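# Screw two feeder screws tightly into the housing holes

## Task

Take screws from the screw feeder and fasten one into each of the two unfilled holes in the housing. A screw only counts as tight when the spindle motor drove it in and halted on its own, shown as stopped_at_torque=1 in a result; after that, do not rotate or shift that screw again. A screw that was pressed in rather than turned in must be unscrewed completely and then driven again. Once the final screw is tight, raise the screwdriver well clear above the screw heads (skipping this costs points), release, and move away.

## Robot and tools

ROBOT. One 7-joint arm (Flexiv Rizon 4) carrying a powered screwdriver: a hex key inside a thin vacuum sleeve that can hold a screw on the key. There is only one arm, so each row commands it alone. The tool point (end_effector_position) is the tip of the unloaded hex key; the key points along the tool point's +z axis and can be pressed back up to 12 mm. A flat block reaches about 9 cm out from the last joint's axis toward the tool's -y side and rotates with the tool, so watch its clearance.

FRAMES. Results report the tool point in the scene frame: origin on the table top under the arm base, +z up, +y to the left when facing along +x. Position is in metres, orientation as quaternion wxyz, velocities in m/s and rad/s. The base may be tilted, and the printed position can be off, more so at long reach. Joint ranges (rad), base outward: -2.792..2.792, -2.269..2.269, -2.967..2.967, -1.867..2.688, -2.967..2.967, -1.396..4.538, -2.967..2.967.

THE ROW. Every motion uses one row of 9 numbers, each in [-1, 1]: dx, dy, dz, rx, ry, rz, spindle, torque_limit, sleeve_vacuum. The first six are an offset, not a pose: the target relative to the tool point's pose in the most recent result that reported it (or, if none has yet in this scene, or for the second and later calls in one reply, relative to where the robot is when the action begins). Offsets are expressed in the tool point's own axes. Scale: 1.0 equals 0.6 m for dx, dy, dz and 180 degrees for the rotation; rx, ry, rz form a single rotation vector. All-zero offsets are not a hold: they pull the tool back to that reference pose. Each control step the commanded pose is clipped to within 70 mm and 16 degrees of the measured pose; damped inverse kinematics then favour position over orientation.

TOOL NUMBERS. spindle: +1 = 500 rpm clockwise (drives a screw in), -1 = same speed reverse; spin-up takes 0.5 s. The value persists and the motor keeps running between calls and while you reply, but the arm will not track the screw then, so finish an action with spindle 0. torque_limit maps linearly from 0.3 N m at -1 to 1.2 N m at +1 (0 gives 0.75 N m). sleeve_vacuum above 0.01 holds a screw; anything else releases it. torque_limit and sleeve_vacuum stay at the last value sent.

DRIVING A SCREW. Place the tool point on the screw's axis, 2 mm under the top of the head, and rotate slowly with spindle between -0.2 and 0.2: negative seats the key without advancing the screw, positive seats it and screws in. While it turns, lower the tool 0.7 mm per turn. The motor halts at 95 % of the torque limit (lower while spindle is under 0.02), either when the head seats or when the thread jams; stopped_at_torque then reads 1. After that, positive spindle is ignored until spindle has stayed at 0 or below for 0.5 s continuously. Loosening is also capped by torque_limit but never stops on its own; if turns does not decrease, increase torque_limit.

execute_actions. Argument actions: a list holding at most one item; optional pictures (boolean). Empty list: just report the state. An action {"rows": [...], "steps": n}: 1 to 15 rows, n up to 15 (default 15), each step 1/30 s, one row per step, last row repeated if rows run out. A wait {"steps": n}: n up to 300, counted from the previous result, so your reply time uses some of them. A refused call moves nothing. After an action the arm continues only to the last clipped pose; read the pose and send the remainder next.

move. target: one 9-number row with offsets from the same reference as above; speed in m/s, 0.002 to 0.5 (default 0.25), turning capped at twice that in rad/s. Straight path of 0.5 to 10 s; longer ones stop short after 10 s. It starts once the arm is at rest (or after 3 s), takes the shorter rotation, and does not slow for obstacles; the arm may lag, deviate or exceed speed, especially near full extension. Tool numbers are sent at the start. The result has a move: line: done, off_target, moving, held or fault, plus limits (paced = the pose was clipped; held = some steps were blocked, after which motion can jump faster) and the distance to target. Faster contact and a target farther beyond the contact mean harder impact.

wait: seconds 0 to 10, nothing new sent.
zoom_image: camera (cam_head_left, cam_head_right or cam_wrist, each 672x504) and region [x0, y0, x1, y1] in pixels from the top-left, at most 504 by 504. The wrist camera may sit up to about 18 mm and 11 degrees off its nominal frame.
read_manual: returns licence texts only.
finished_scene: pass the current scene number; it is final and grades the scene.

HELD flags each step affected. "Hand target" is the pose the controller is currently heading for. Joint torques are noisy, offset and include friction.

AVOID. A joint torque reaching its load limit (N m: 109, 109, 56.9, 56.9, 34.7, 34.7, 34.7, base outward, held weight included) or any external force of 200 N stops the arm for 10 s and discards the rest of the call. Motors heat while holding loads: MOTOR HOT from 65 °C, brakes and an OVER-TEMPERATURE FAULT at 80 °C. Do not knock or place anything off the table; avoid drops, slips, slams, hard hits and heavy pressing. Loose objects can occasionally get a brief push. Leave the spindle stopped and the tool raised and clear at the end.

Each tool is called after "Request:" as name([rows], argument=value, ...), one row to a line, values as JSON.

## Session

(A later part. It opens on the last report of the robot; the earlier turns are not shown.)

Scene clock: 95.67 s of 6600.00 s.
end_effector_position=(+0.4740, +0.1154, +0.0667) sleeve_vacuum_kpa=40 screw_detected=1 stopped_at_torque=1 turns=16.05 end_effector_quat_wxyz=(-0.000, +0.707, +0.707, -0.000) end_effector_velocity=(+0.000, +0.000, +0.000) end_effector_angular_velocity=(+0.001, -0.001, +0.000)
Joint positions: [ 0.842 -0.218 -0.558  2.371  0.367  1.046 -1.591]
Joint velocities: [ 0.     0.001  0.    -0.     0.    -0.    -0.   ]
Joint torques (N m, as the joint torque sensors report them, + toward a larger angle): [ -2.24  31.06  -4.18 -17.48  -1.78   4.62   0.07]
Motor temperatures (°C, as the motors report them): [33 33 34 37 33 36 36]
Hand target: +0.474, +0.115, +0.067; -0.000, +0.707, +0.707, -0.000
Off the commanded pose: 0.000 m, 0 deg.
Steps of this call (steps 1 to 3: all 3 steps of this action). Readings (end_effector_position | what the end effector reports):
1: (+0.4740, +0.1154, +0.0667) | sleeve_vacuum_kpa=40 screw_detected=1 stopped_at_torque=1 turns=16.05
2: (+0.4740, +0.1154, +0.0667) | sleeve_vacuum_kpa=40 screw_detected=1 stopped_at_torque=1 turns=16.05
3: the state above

Next screw at about (.4445,-.1555).

Request:
execute_actions([
  {"rows":[[0,0,0,0,0,0,0,0,0]],"steps":8},
], pictures=false)

Request:
move(target=[0,0,-0.2,0,0,0,0,0,0], speed=0.15)

Request:
move(target=[-0.4515,-0.049,0,0,0,0,0,0,0])

Request:
move(target=[0,0,0.0166,0,0,0,0,0,1], speed=0.03)

Request:
zoom_image(camera="cam_wrist", region=[380, 220, 440, 280])

Scene clock: 100.77 s of 6600.00 s.
end_effector_position=(+0.4740, +0.1154, +0.0667) sleeve_vacuum_kpa=0 screw_detected=0 stopped_at_torque=1 turns=16.05 end_effector_quat_wxyz=(-0.000, +0.707, +0.707, -0.000) end_effector_velocity=(+0.000, -0.000, -0.000) end_effector_angular_velocity=(-0.000, +0.000, +0.000)
Joint positions: [ 0.842 -0.218 -0.558  2.371  0.367  1.046 -1.591]
Joint velocities: [ 0. -0. -0. -0. -0. -0. -0.]
Joint torques (N m, as the joint torque sensors report them, + toward a larger angle): [ -2.68  30.66  -4.37 -17.3   -1.73   4.44  -0.05]
Motor temperatures (°C, as the motors report them): [33 33 34 37 33 36 36]
Hand target: +0.474, +0.115, +0.067; -0.000, +0.707, +0.707, -0.000
Off the commanded pose: 0.000 m, 0 deg.
Steps of this call (steps 1 to 90: nothing new was sent; then 1.83 s passed at rest; steps 91 to 98: all 8 steps of this action). Readings (end_effector_position | what the end effector reports):
91: (+0.4740, +0.1154, +0.0667) | sleeve_vacuum_kpa=0 screw_detected=0 stopped_at_torque=1 turns=16.05
92: (+0.4740, +0.1154, +0.0667) | sleeve_vacuum_kpa=0 screw_detected=0 stopped_at_torque=1 turns=16.05
94: (+0.4740, +0.1154, +0.0667) | sleeve_vacuum_kpa=0 screw_detected=0 stopped_at_torque=1 turns=16.05
98: the state above

Scene clock: 102.20 s of 6600.00 s.
end_effector_position=(+0.4742, +0.1154, +0.1868) sleeve_vacuum_kpa=0 screw_detected=0 stopped_at_torque=1 turns=16.05 end_effector_quat_wxyz=(-0.001, +0.707, +0.707, -0.000) end_effector_velocity=(-0.001, -0.000, +0.000) end_effector_angular_velocity=(-0.001, +0.001, -0.000)
Joint positions: [ 0.817  0.187 -0.561  2.375 -0.039  0.73  -1.294]
Joint velocities: [ 0.     0.001  0.001  0.    -0.002 -0.003  0.002]
Joint torques (N m, as the joint torque sensors report them, + toward a larger angle): [ -3.48  23.11   1.37 -27.14  -2.83   4.06   0.31]
Motor temperatures (°C, as the motors report them): [33 33 34 37 33 36 36]
Hand target: +0.474, +0.115, +0.187; -0.001, +0.708, +0.707, -0.001
Off the commanded pose: 0.000 m, 0 deg.
move: done

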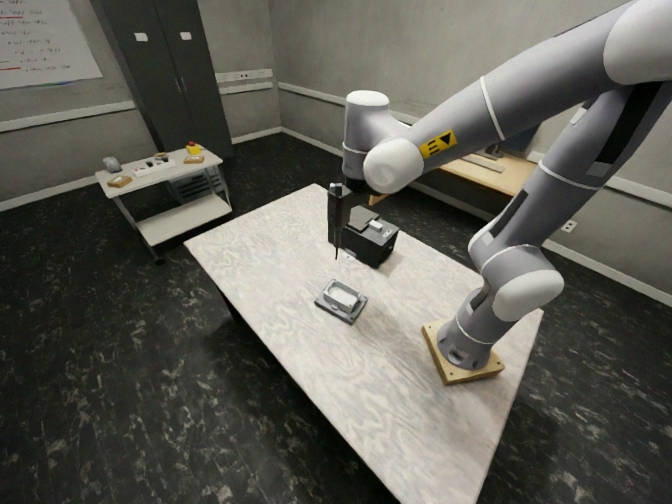

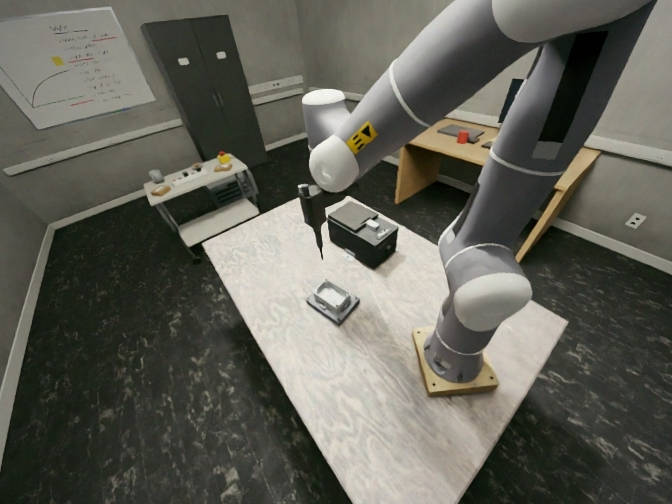

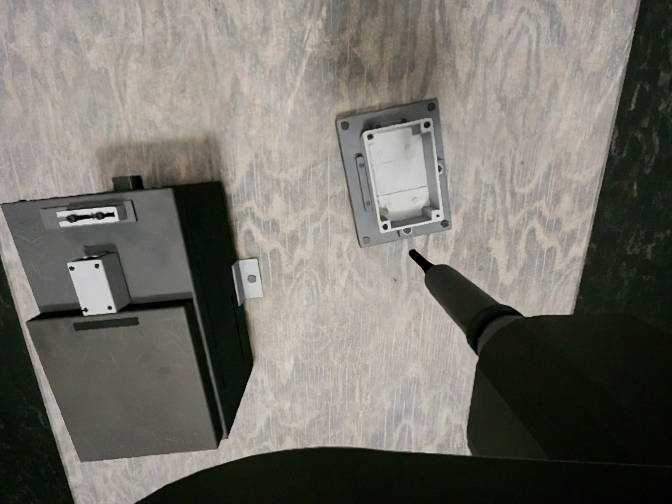

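Scene clock: 103.77 s of 6600.00 s.
end_effector_position=(+0.4438, -0.1563, +0.1869) sleeve_vacuum_kpa=0 screw_detected=0 stopped_at_torque=1 turns=16.05 end_effector_quat_wxyz=(+0.000, +0.707, +0.707, -0.001) end_effector_velocity=(-0.000, -0.001, -0.000) end_effector_angular_velocity=(+0.008, +0.005, +0.000)
Joint positions: [ 0.666  0.018 -1.073  2.264  0.118  0.706 -2.061]
Joint velocities: [ 0.003 -0.025 -0.014 -0.018  0.034 -0.017 -0.032]
Joint torques (N m, as the joint torque sensors report them, + toward a larger angle): [ -4.6   19.01  -1.89 -25.45  -3.2    3.48   0.38]
Motor temperatures (°C, as the motors report them): [33 33 34 37 33 36 36]
Hand target: +0.444, -0.156, +0.187; -0.000, +0.707, +0.707, -0.001
Off the commanded pose: 0.001 m, 0 deg.
move: done

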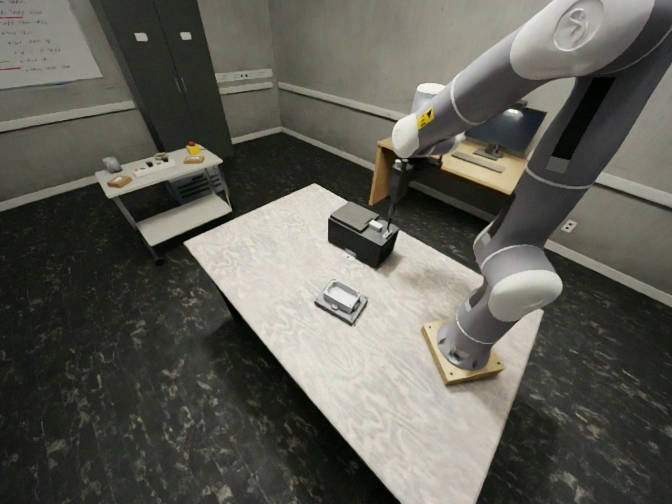

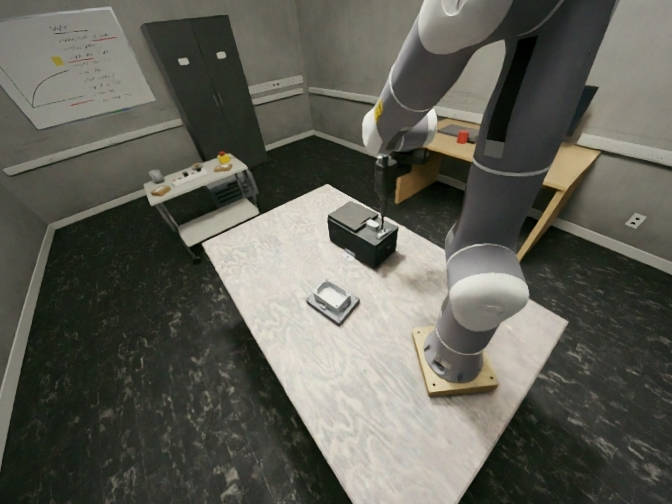

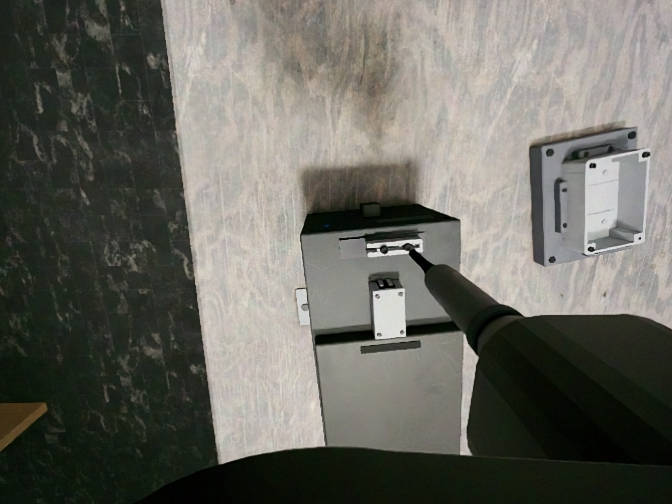

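Scene clock: 104.47 s of 6600.00 s.
end_effector_position=(+0.4437, -0.1561, +0.1769) sleeve_vacuum_kpa=14 screw_detected=0 stopped_at_torque=1 turns=16.05 end_effector_quat_wxyz=(+0.000, +0.707, +0.707, -0.001) end_effector_velocity=(+0.001, -0.000, -0.000) end_effector_angular_velocity=(+0.000, -0.002, +0.001)
Joint positions: [ 0.672 -0.034 -1.084  2.259  0.181  0.721 -2.109]
Joint velocities: [-0.    -0.007 -0.001 -0.004  0.01  -0.    -0.008]
Joint torques (N m, as the joint torque sensors report them, + toward a larger angle): [ -4.77  18.21  -4.31 -25.64  -2.99   4.24  -0.02]
Motor temperatures (°C, as the motors report them): [33 33 34 37 33 36 36]
Hand target: +0.444, -0.156, +0.177; +0.000, +0.707, +0.707, -0.001
Off the commanded pose: 0.000 m, 0 deg.
move: done

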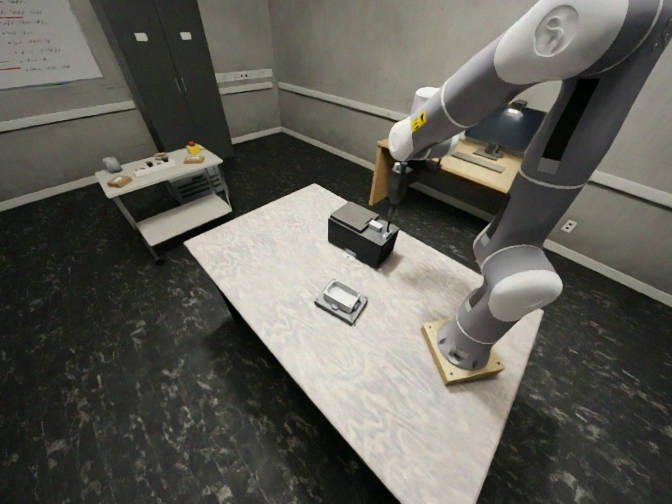

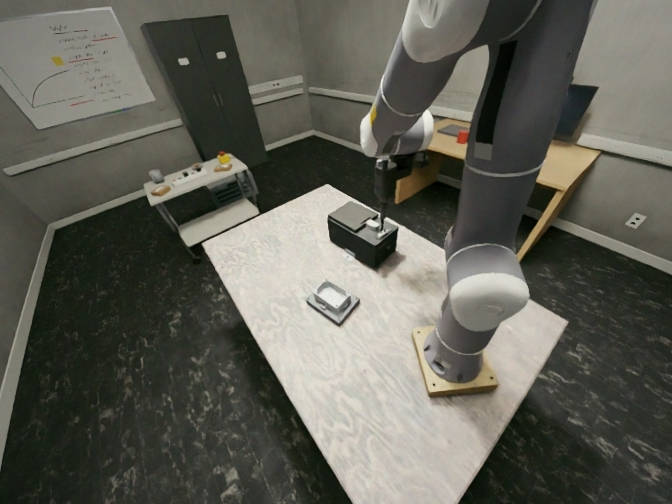

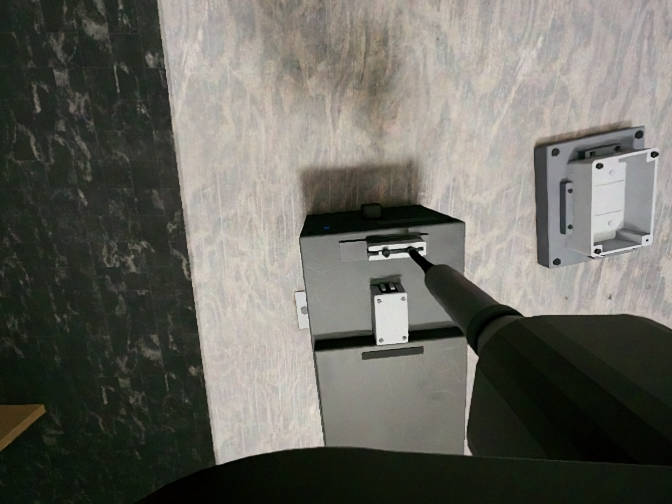

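Region (380, 220, 440, 280) of cam_wrist's 672x504 image, scaled by 8.400, with more detail than that image has.

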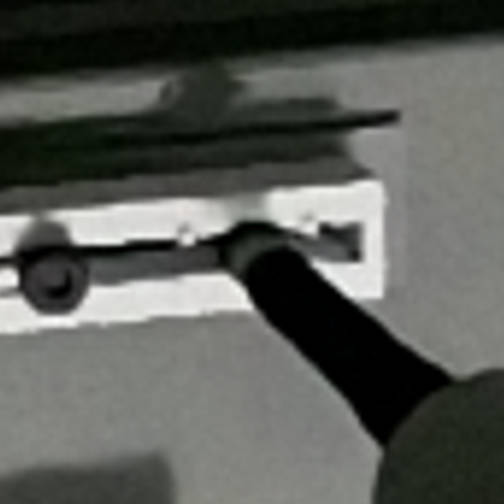

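Screw ≈(260,255); want (250,249).

Request:
move(target=[0.0017,0.001,0.0172,0,0,0,-0.1,0,1], speed=0.007)

Request:
move(target=[0,0,-0.05,0,0,0,0,0,1], speed=0.05)

Scene clock: 109.03 s of 6600.00 s.
end_effector_position=(+0.4442, -0.1550, +0.1666) sleeve_vacuum_kpa=39 screw_detected=1 stopped_at_torque=1 turns=14.65 end_effector_quat_wxyz=(+0.000, +0.707, +0.707, -0.001) end_effector_velocity=(+0.000, +0.000, -0.000) end_effector_angular_velocity=(+0.000, -0.000, +0.001)
Joint positions: [ 0.667 -0.089 -1.081  2.251  0.25   0.731 -2.156]
Joint velocities: [-0.    -0.002  0.    -0.001  0.003 -0.    -0.002]
Joint torques (N m, as the joint torque sensors report them, + toward a larger angle): [ -5.4   18.34  -4.63 -24.75  -2.89   4.52  -0.37]
Motor temperatures (°C, as the motors report them): [33 33 34 37 33 36 36]
Hand target: +0.444, -0.155, +0.167; +0.000, +0.707, +0.707, -0.001
Off the commanded pose: 0.000 m, 0 deg.
move: done

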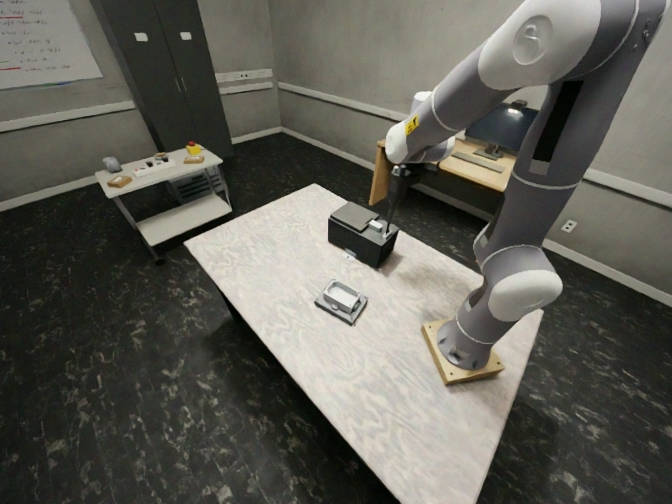

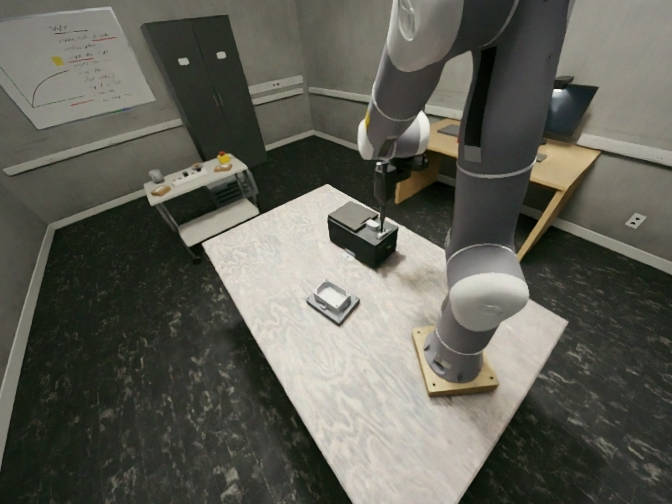

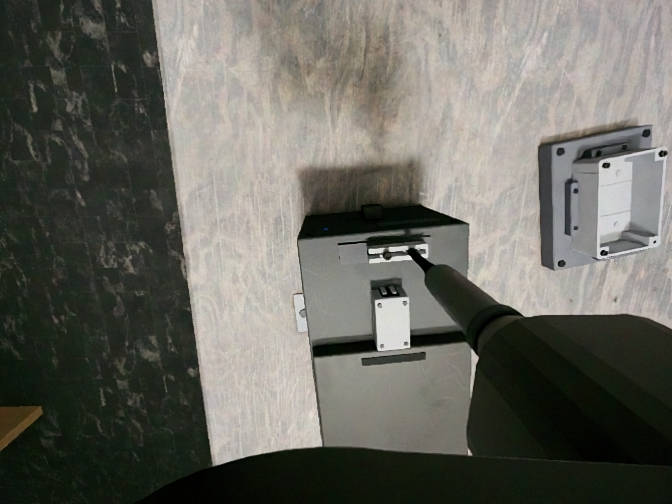

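Scene clock: 110.17 s of 6600.00 s.
end_effector_position=(+0.4444, -0.1550, +0.1966) sleeve_vacuum_kpa=39 screw_detected=1 stopped_at_torque=1 turns=14.45 end_effector_quat_wxyz=(+0.000, +0.707, +0.707, -0.001) end_effector_velocity=(-0.001, +0.001, +0.000) end_effector_angular_velocity=(-0.001, +0.002, +0.000)
Joint positions: [ 0.661  0.066 -1.059  2.265  0.063  0.687 -2.015]
Joint velocities: [-0.002  0.007  0.006  0.004 -0.01  -0.     0.009]
Joint torques (N m, as the joint torque sensors report them, + toward a larger angle): [ -4.87  17.64  -0.97 -26.44  -2.48   3.4    0.24]
Motor temperatures (°C, as the motors report them): [33 33 34 37 33 36 36]
Hand target: +0.444, -0.155, +0.197; -0.000, +0.707, +0.707, -0.001
Off the commanded pose: 0.000 m, 0 deg.
move: done

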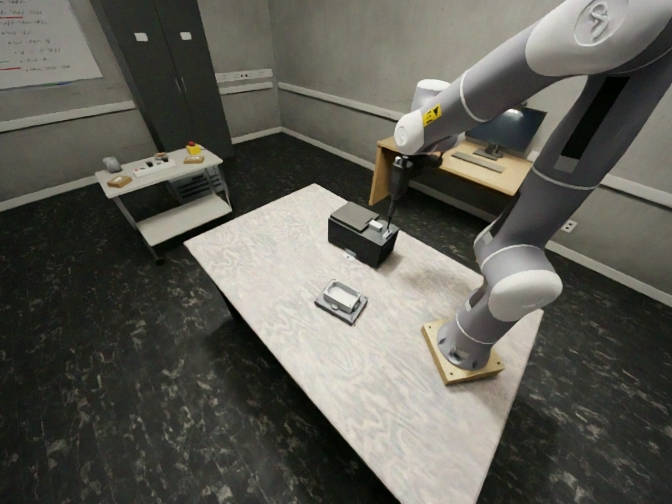

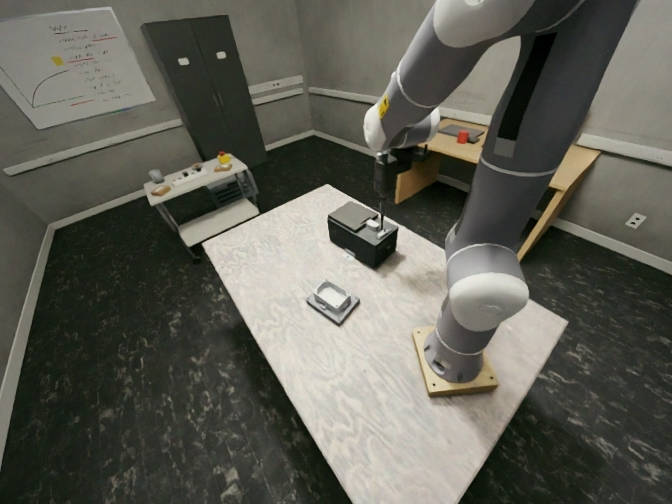

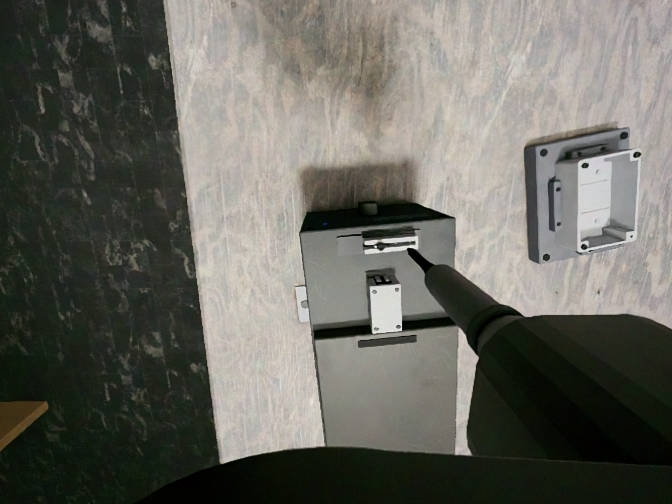

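Request:
move(target=[0.553,0.031,0.17,0,0,0,0,0,1], speed=0.2)

Request:
zoom_image(camera="cam_wrist", region=[380, 220, 440, 280])

Scene clock: 115.37 s of 6600.00 s.
end_effector_position=(+0.4640, +0.1775, +0.0943) sleeve_vacuum_kpa=39 screw_detected=1 stopped_at_torque=1 turns=14.45 end_effector_quat_wxyz=(-0.000, +0.707, +0.707, -0.001) end_effector_velocity=(+0.000, +0.001, -0.000) end_effector_angular_velocity=(+0.001, -0.000, -0.001)
Joint positions: [ 1.008 -0.081 -0.598  2.425  0.19   1.009 -1.322]
Joint velocities: [ 0.    -0.002  0.001 -0.002  0.003 -0.    -0.001]
Joint torques (N m, as the joint torque sensors report them, + toward a larger angle): [ -1.    27.27  -1.74 -20.21  -1.68   5.53  -0.2 ]
Motor temperatures (°C, as the motors report them): [33 33 34 38 33 36 36]
Hand target: +0.464, +0.178, +0.094; -0.000, +0.707, +0.707, -0.000
Off the commanded pose: 0.001 m, 0 deg.
After step 90, 0.03 s passed at rest.
move: done

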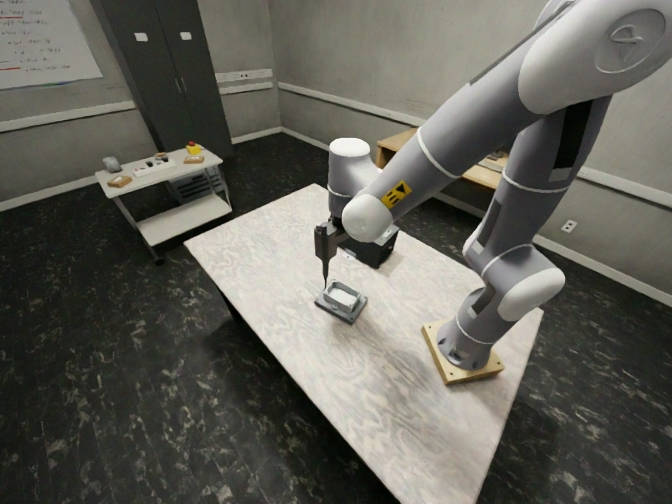

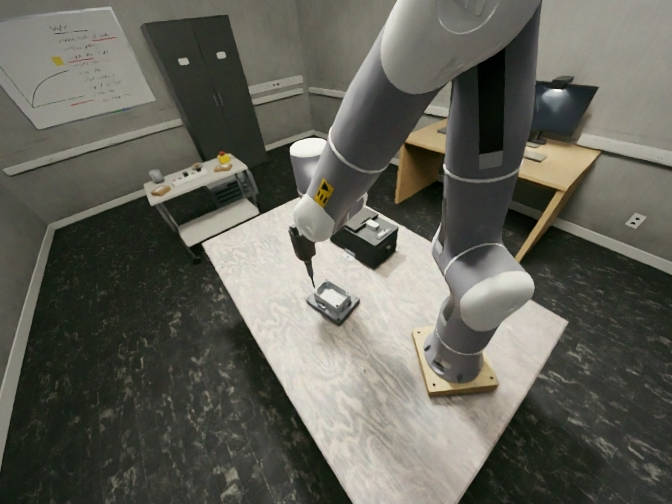

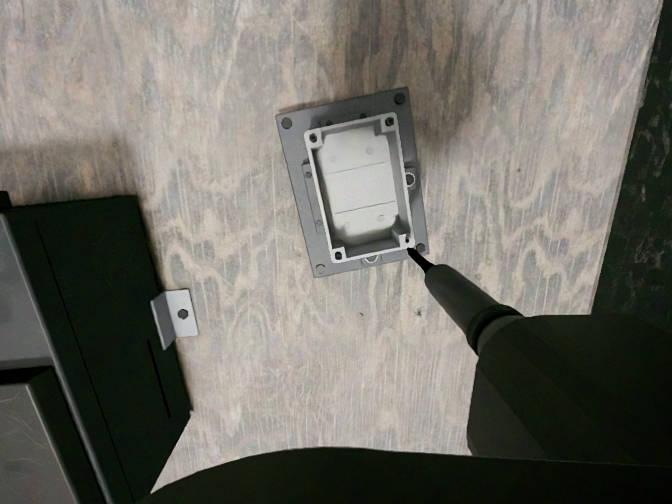

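Region (380, 220, 440, 280) of cam_wrist's 672x504 image, scaled by 8.400, with more detail than that image has.

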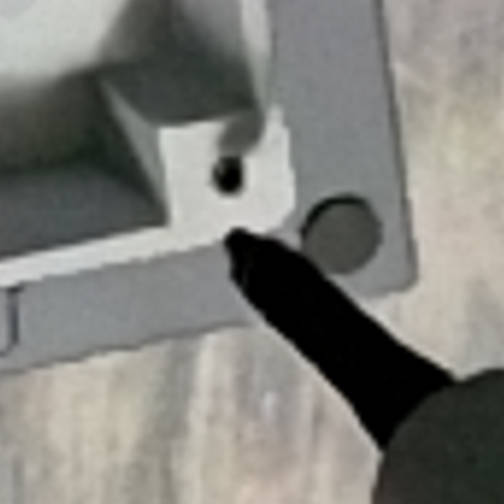

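Relative to earlier view: +42,-8 px → (+2.5, -3.8 mm).

Request:
move(target=[0.0042,-0.006,0.0133,0,0,0,0,0,1], speed=0.02)

Request:
zoom_image(camera="cam_wrist", region=[380, 220, 440, 280])

Request:
zoom_image(camera="cam_head_left", region=[310, 255, 360, 305])

Scene clock: 119.37 s of 6600.00 s.
end_effector_position=(+0.4604, +0.1800, +0.0864) sleeve_vacuum_kpa=39 screw_detected=1 stopped_at_torque=1 turns=14.45 end_effector_quat_wxyz=(-0.000, +0.708, +0.707, -0.001) end_effector_velocity=(+0.000, +0.000, -0.000) end_effector_angular_velocity=(+0.001, -0.001, -0.000)
Joint positions: [ 1.013 -0.105 -0.59   2.43   0.219  1.032 -1.333]
Joint velocities: [-0.    -0.002  0.001 -0.     0.003  0.002 -0.001]
Joint torques (N m, as the joint torque sensors report them, + toward a larger angle): [ -0.97  26.88  -2.55 -19.03  -1.71   5.65  -0.08]
Motor temperatures (°C, as the motors report them): [33 33 34 37 33 36 36]
Hand target: +0.460, +0.180, +0.086; -0.000, +0.707, +0.707, -0.000
Off the commanded pose: 0.000 m, 0 deg.
After step 90, 0.30 s passed at rest.
move: done

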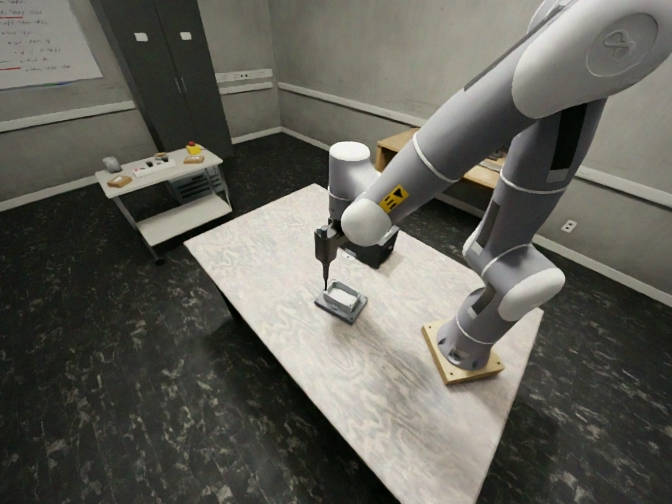

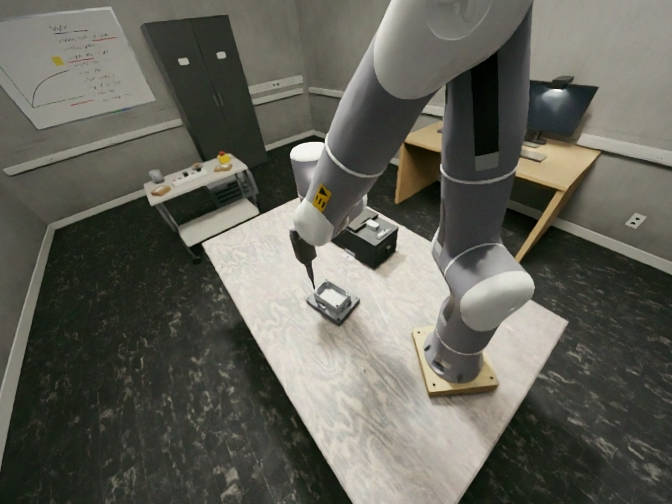

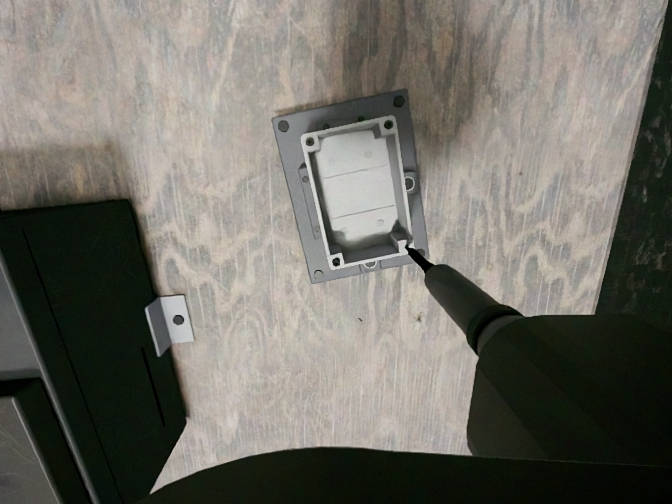

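Region (380, 220, 440, 280) of cam_wrist's 672x504 image, scaled by 8.400, with more detail than that image has.

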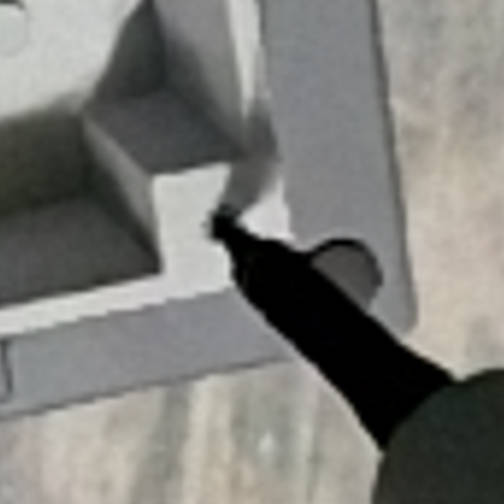

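Region (310, 255, 360, 305) of cam_head_left's 672x504 image, scaled by 10.080, with more detail than that image has.

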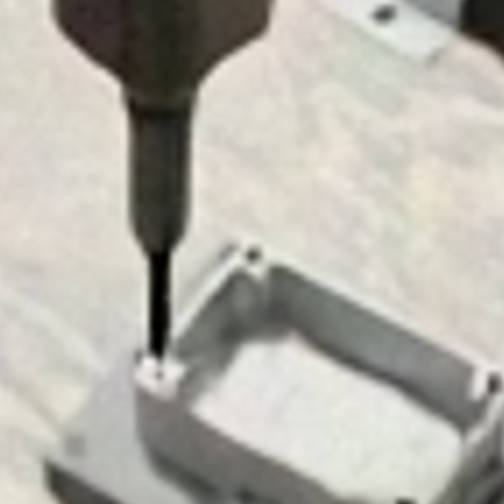

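Request:
move(target=[0,0,0.009,0,0,0,0,0,1], speed=0.01)

Request:
move(target=[0,0,0.024,0,0,0,0.46,0,1], speed=0.003)

Request:
execute_actions([
  {"rows":[[0,0,0,0,0,0,0,0,1]],"steps":3},
], pictures=false)

Scene clock: 123.97 s of 6600.00 s.
end_effector_position=(+0.4602, +0.1800, +0.0810) sleeve_vacuum_kpa=39 screw_detected=1 stopped_at_torque=1 turns=14.45 end_effector_quat_wxyz=(-0.000, +0.708, +0.707, -0.001) end_effector_velocity=(+0.000, +0.000, -0.000) end_effector_angular_velocity=(+0.001, -0.000, +0.000)
Joint positions: [ 1.012 -0.126 -0.586  2.425  0.246  1.043 -1.352]
Joint velocities: [ 0.    -0.001  0.    -0.001  0.002  0.    -0.002]
Joint torques (N m, as the joint torque sensors report them, + toward a larger angle): [ -2.36  27.48  -2.43 -19.21  -1.51   5.41  -0.72]
Motor temperatures (°C, as the motors report them): [33 33 34 37 33 36 36]
Hand target: +0.460, +0.180, +0.081; -0.000, +0.708, +0.707, -0.001
Off the commanded pose: 0.000 m, 0 deg.
After step 90, 0.83 s passed at rest.
move: done

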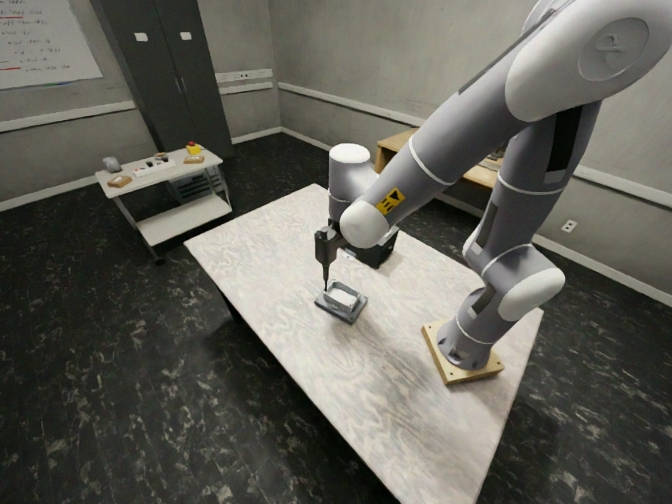

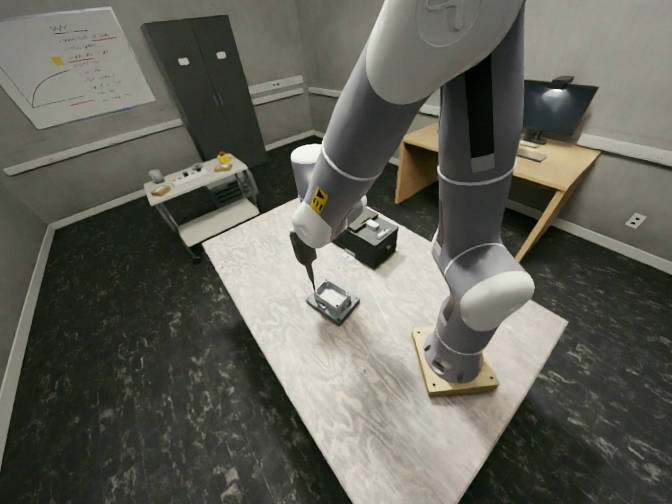

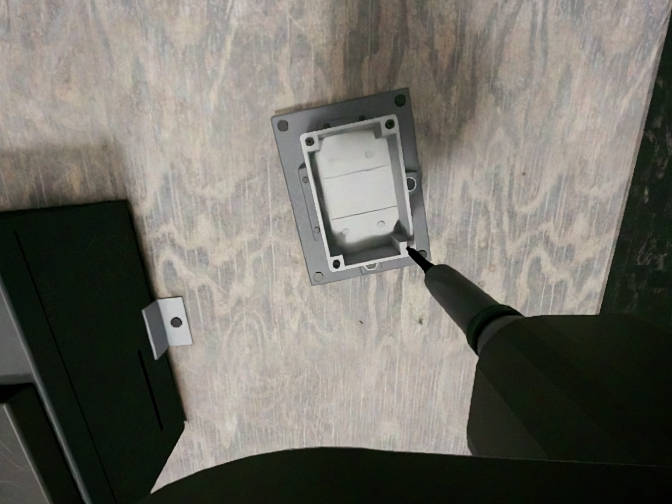

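Scene clock: 129.00 s of 6600.00 s.
end_effector_position=(+0.4602, +0.1801, +0.0667) sleeve_vacuum_kpa=40 screw_detected=1 stopped_at_torque=1 turns=30.89 end_effector_quat_wxyz=(-0.000, +0.707, +0.707, -0.001) end_effector_velocity=(+0.000, +0.000, -0.000) end_effector_angular_velocity=(+0.000, +0.000, -0.000)
Joint positions: [ 1.006 -0.185 -0.57   2.409  0.319  1.07  -1.405]
Joint velocities: [-0.    -0.    -0.    -0.     0.001 -0.    -0.001]
Joint torques (N m, as the joint torque sensors report them, + toward a larger angle): [ -2.92  26.82  -3.09 -16.85  -1.33   4.93   0.01]
Motor temperatures (°C, as the motors report them): [33 33 34 37 33 36 36]
Hand target: +0.460, +0.180, +0.067; -0.000, +0.707, +0.707, -0.001
Off the commanded pose: 0.000 m, 0 deg.
move: done

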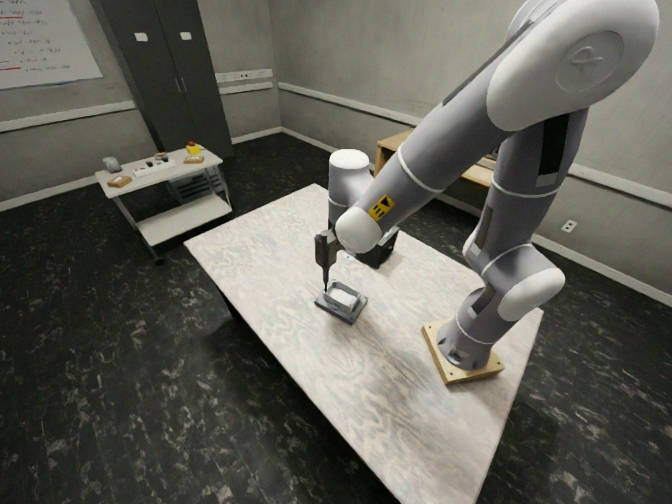

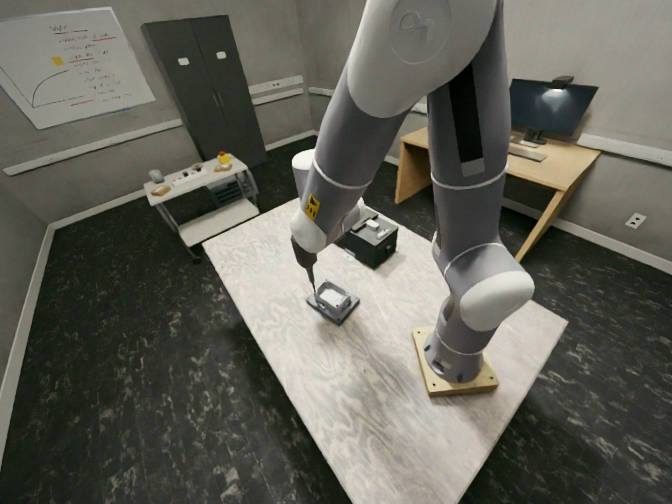

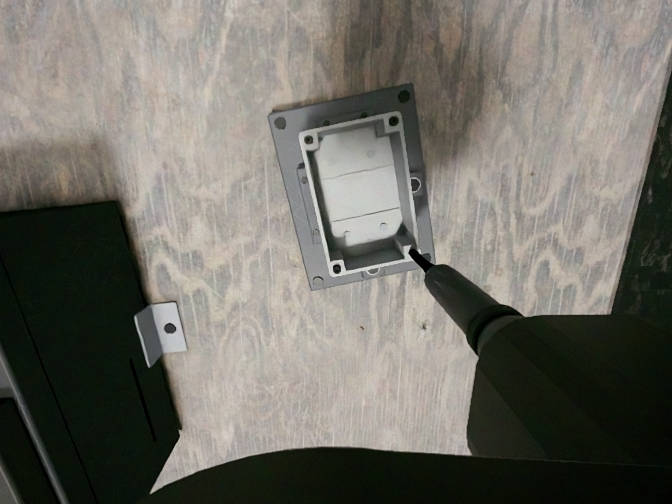

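Scene clock: 129.10 s of 6600.00 s.
end_effector_position=(+0.4603, +0.1802, +0.0668) sleeve_vacuum_kpa=40 screw_detected=1 stopped_at_torque=1 turns=30.89 end_effector_quat_wxyz=(-0.000, +0.707, +0.707, -0.001) end_effector_velocity=(-0.000, +0.000, +0.000) end_effector_angular_velocity=(+0.000, +0.000, +0.001)
Joint positions: [ 1.006 -0.185 -0.57   2.409  0.319  1.07  -1.405]
Joint velocities: [ 0.     0.001  0.     0.    -0.     0.    -0.   ]
Joint torques (N m, as the joint torque sensors report them, + toward a larger angle): [ -2.12  29.2   -3.47 -16.76  -1.55   4.68   0.21]
Motor temperatures (°C, as the motors report them): [33 33 34 37 33 36 36]
Hand target: +0.460, +0.180, +0.067; -0.000, +0.707, +0.707, -0.001
Off the commanded pose: 0.000 m, 0 deg.
Steps of this call (steps 1 to 3: all 3 steps of this action). Readings (end_effector_position | what the end effector reports):
1: (+0.4602, +0.1801, +0.0667) | sleeve_vacuum_kpa=40 screw_detected=1 stopped_at_torque=1 turns=30.89
2: (+0.4603, +0.1802, +0.0667) | sleeve_vacuum_kpa=40 screw_detected=1 stopped_at_torque=1 turns=30.89
3: the state above

Request:
move(target=[0,0,-0.3,0,0,0,0,0,0], speed=0.15)

Request:
finished_scene(scene=1)

Scene clock: 134.17 s of 6600.00 s.
end_effector_position=(+0.4604, +0.1804, +0.2468) sleeve_vacuum_kpa=0 screw_detected=0 stopped_at_torque=1 turns=30.89 end_effector_quat_wxyz=(-0.001, +0.708, +0.707, -0.001) end_effector_velocity=(-0.001, +0.000, +0.001) end_effector_angular_velocity=(-0.001, +0.001, +0.000)
Joint positions: [ 0.943  0.35  -0.505  2.318 -0.132  0.532 -1.06 ]
Joint velocities: [ 0.     0.001  0.001 -0.001 -0.    -0.004  0.001]
Joint torques (N m, as the joint torque sensors report them, + toward a larger angle): [ -2.96  20.26   4.08 -30.47  -3.32   4.2    0.47]
Motor temperatures (°C, as the motors report them): [33 33 34 37 33 36 36]
Hand target: +0.460, +0.180, +0.247; -0.001, +0.708, +0.707, -0.001
Off the commanded pose: 0.000 m, 0 deg.
After step 90, 0.50 s passed at rest.
move: done

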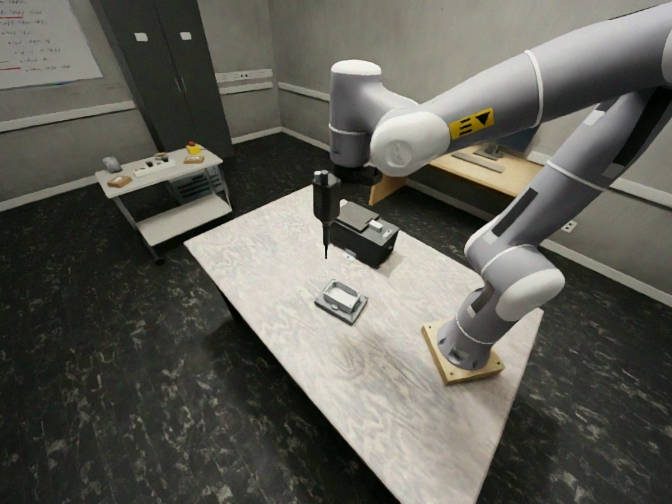

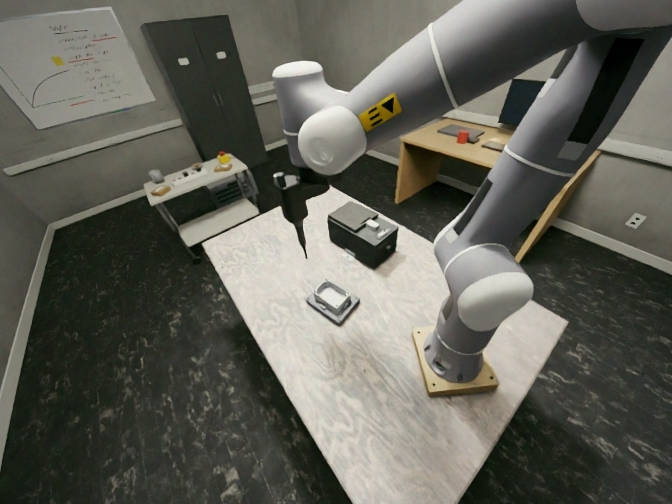

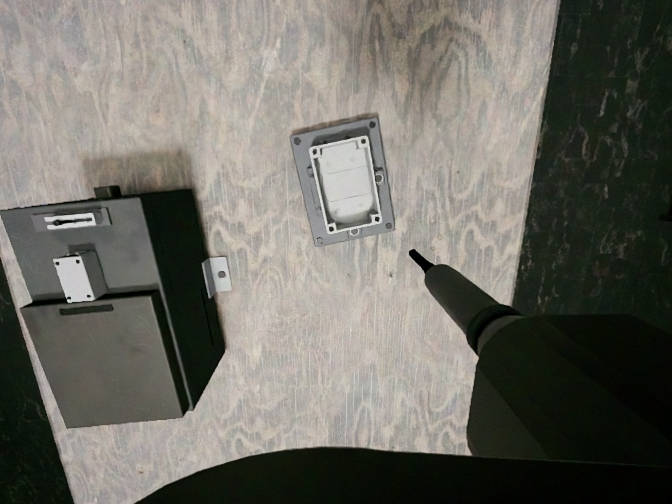

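The scene is finished: the task was done.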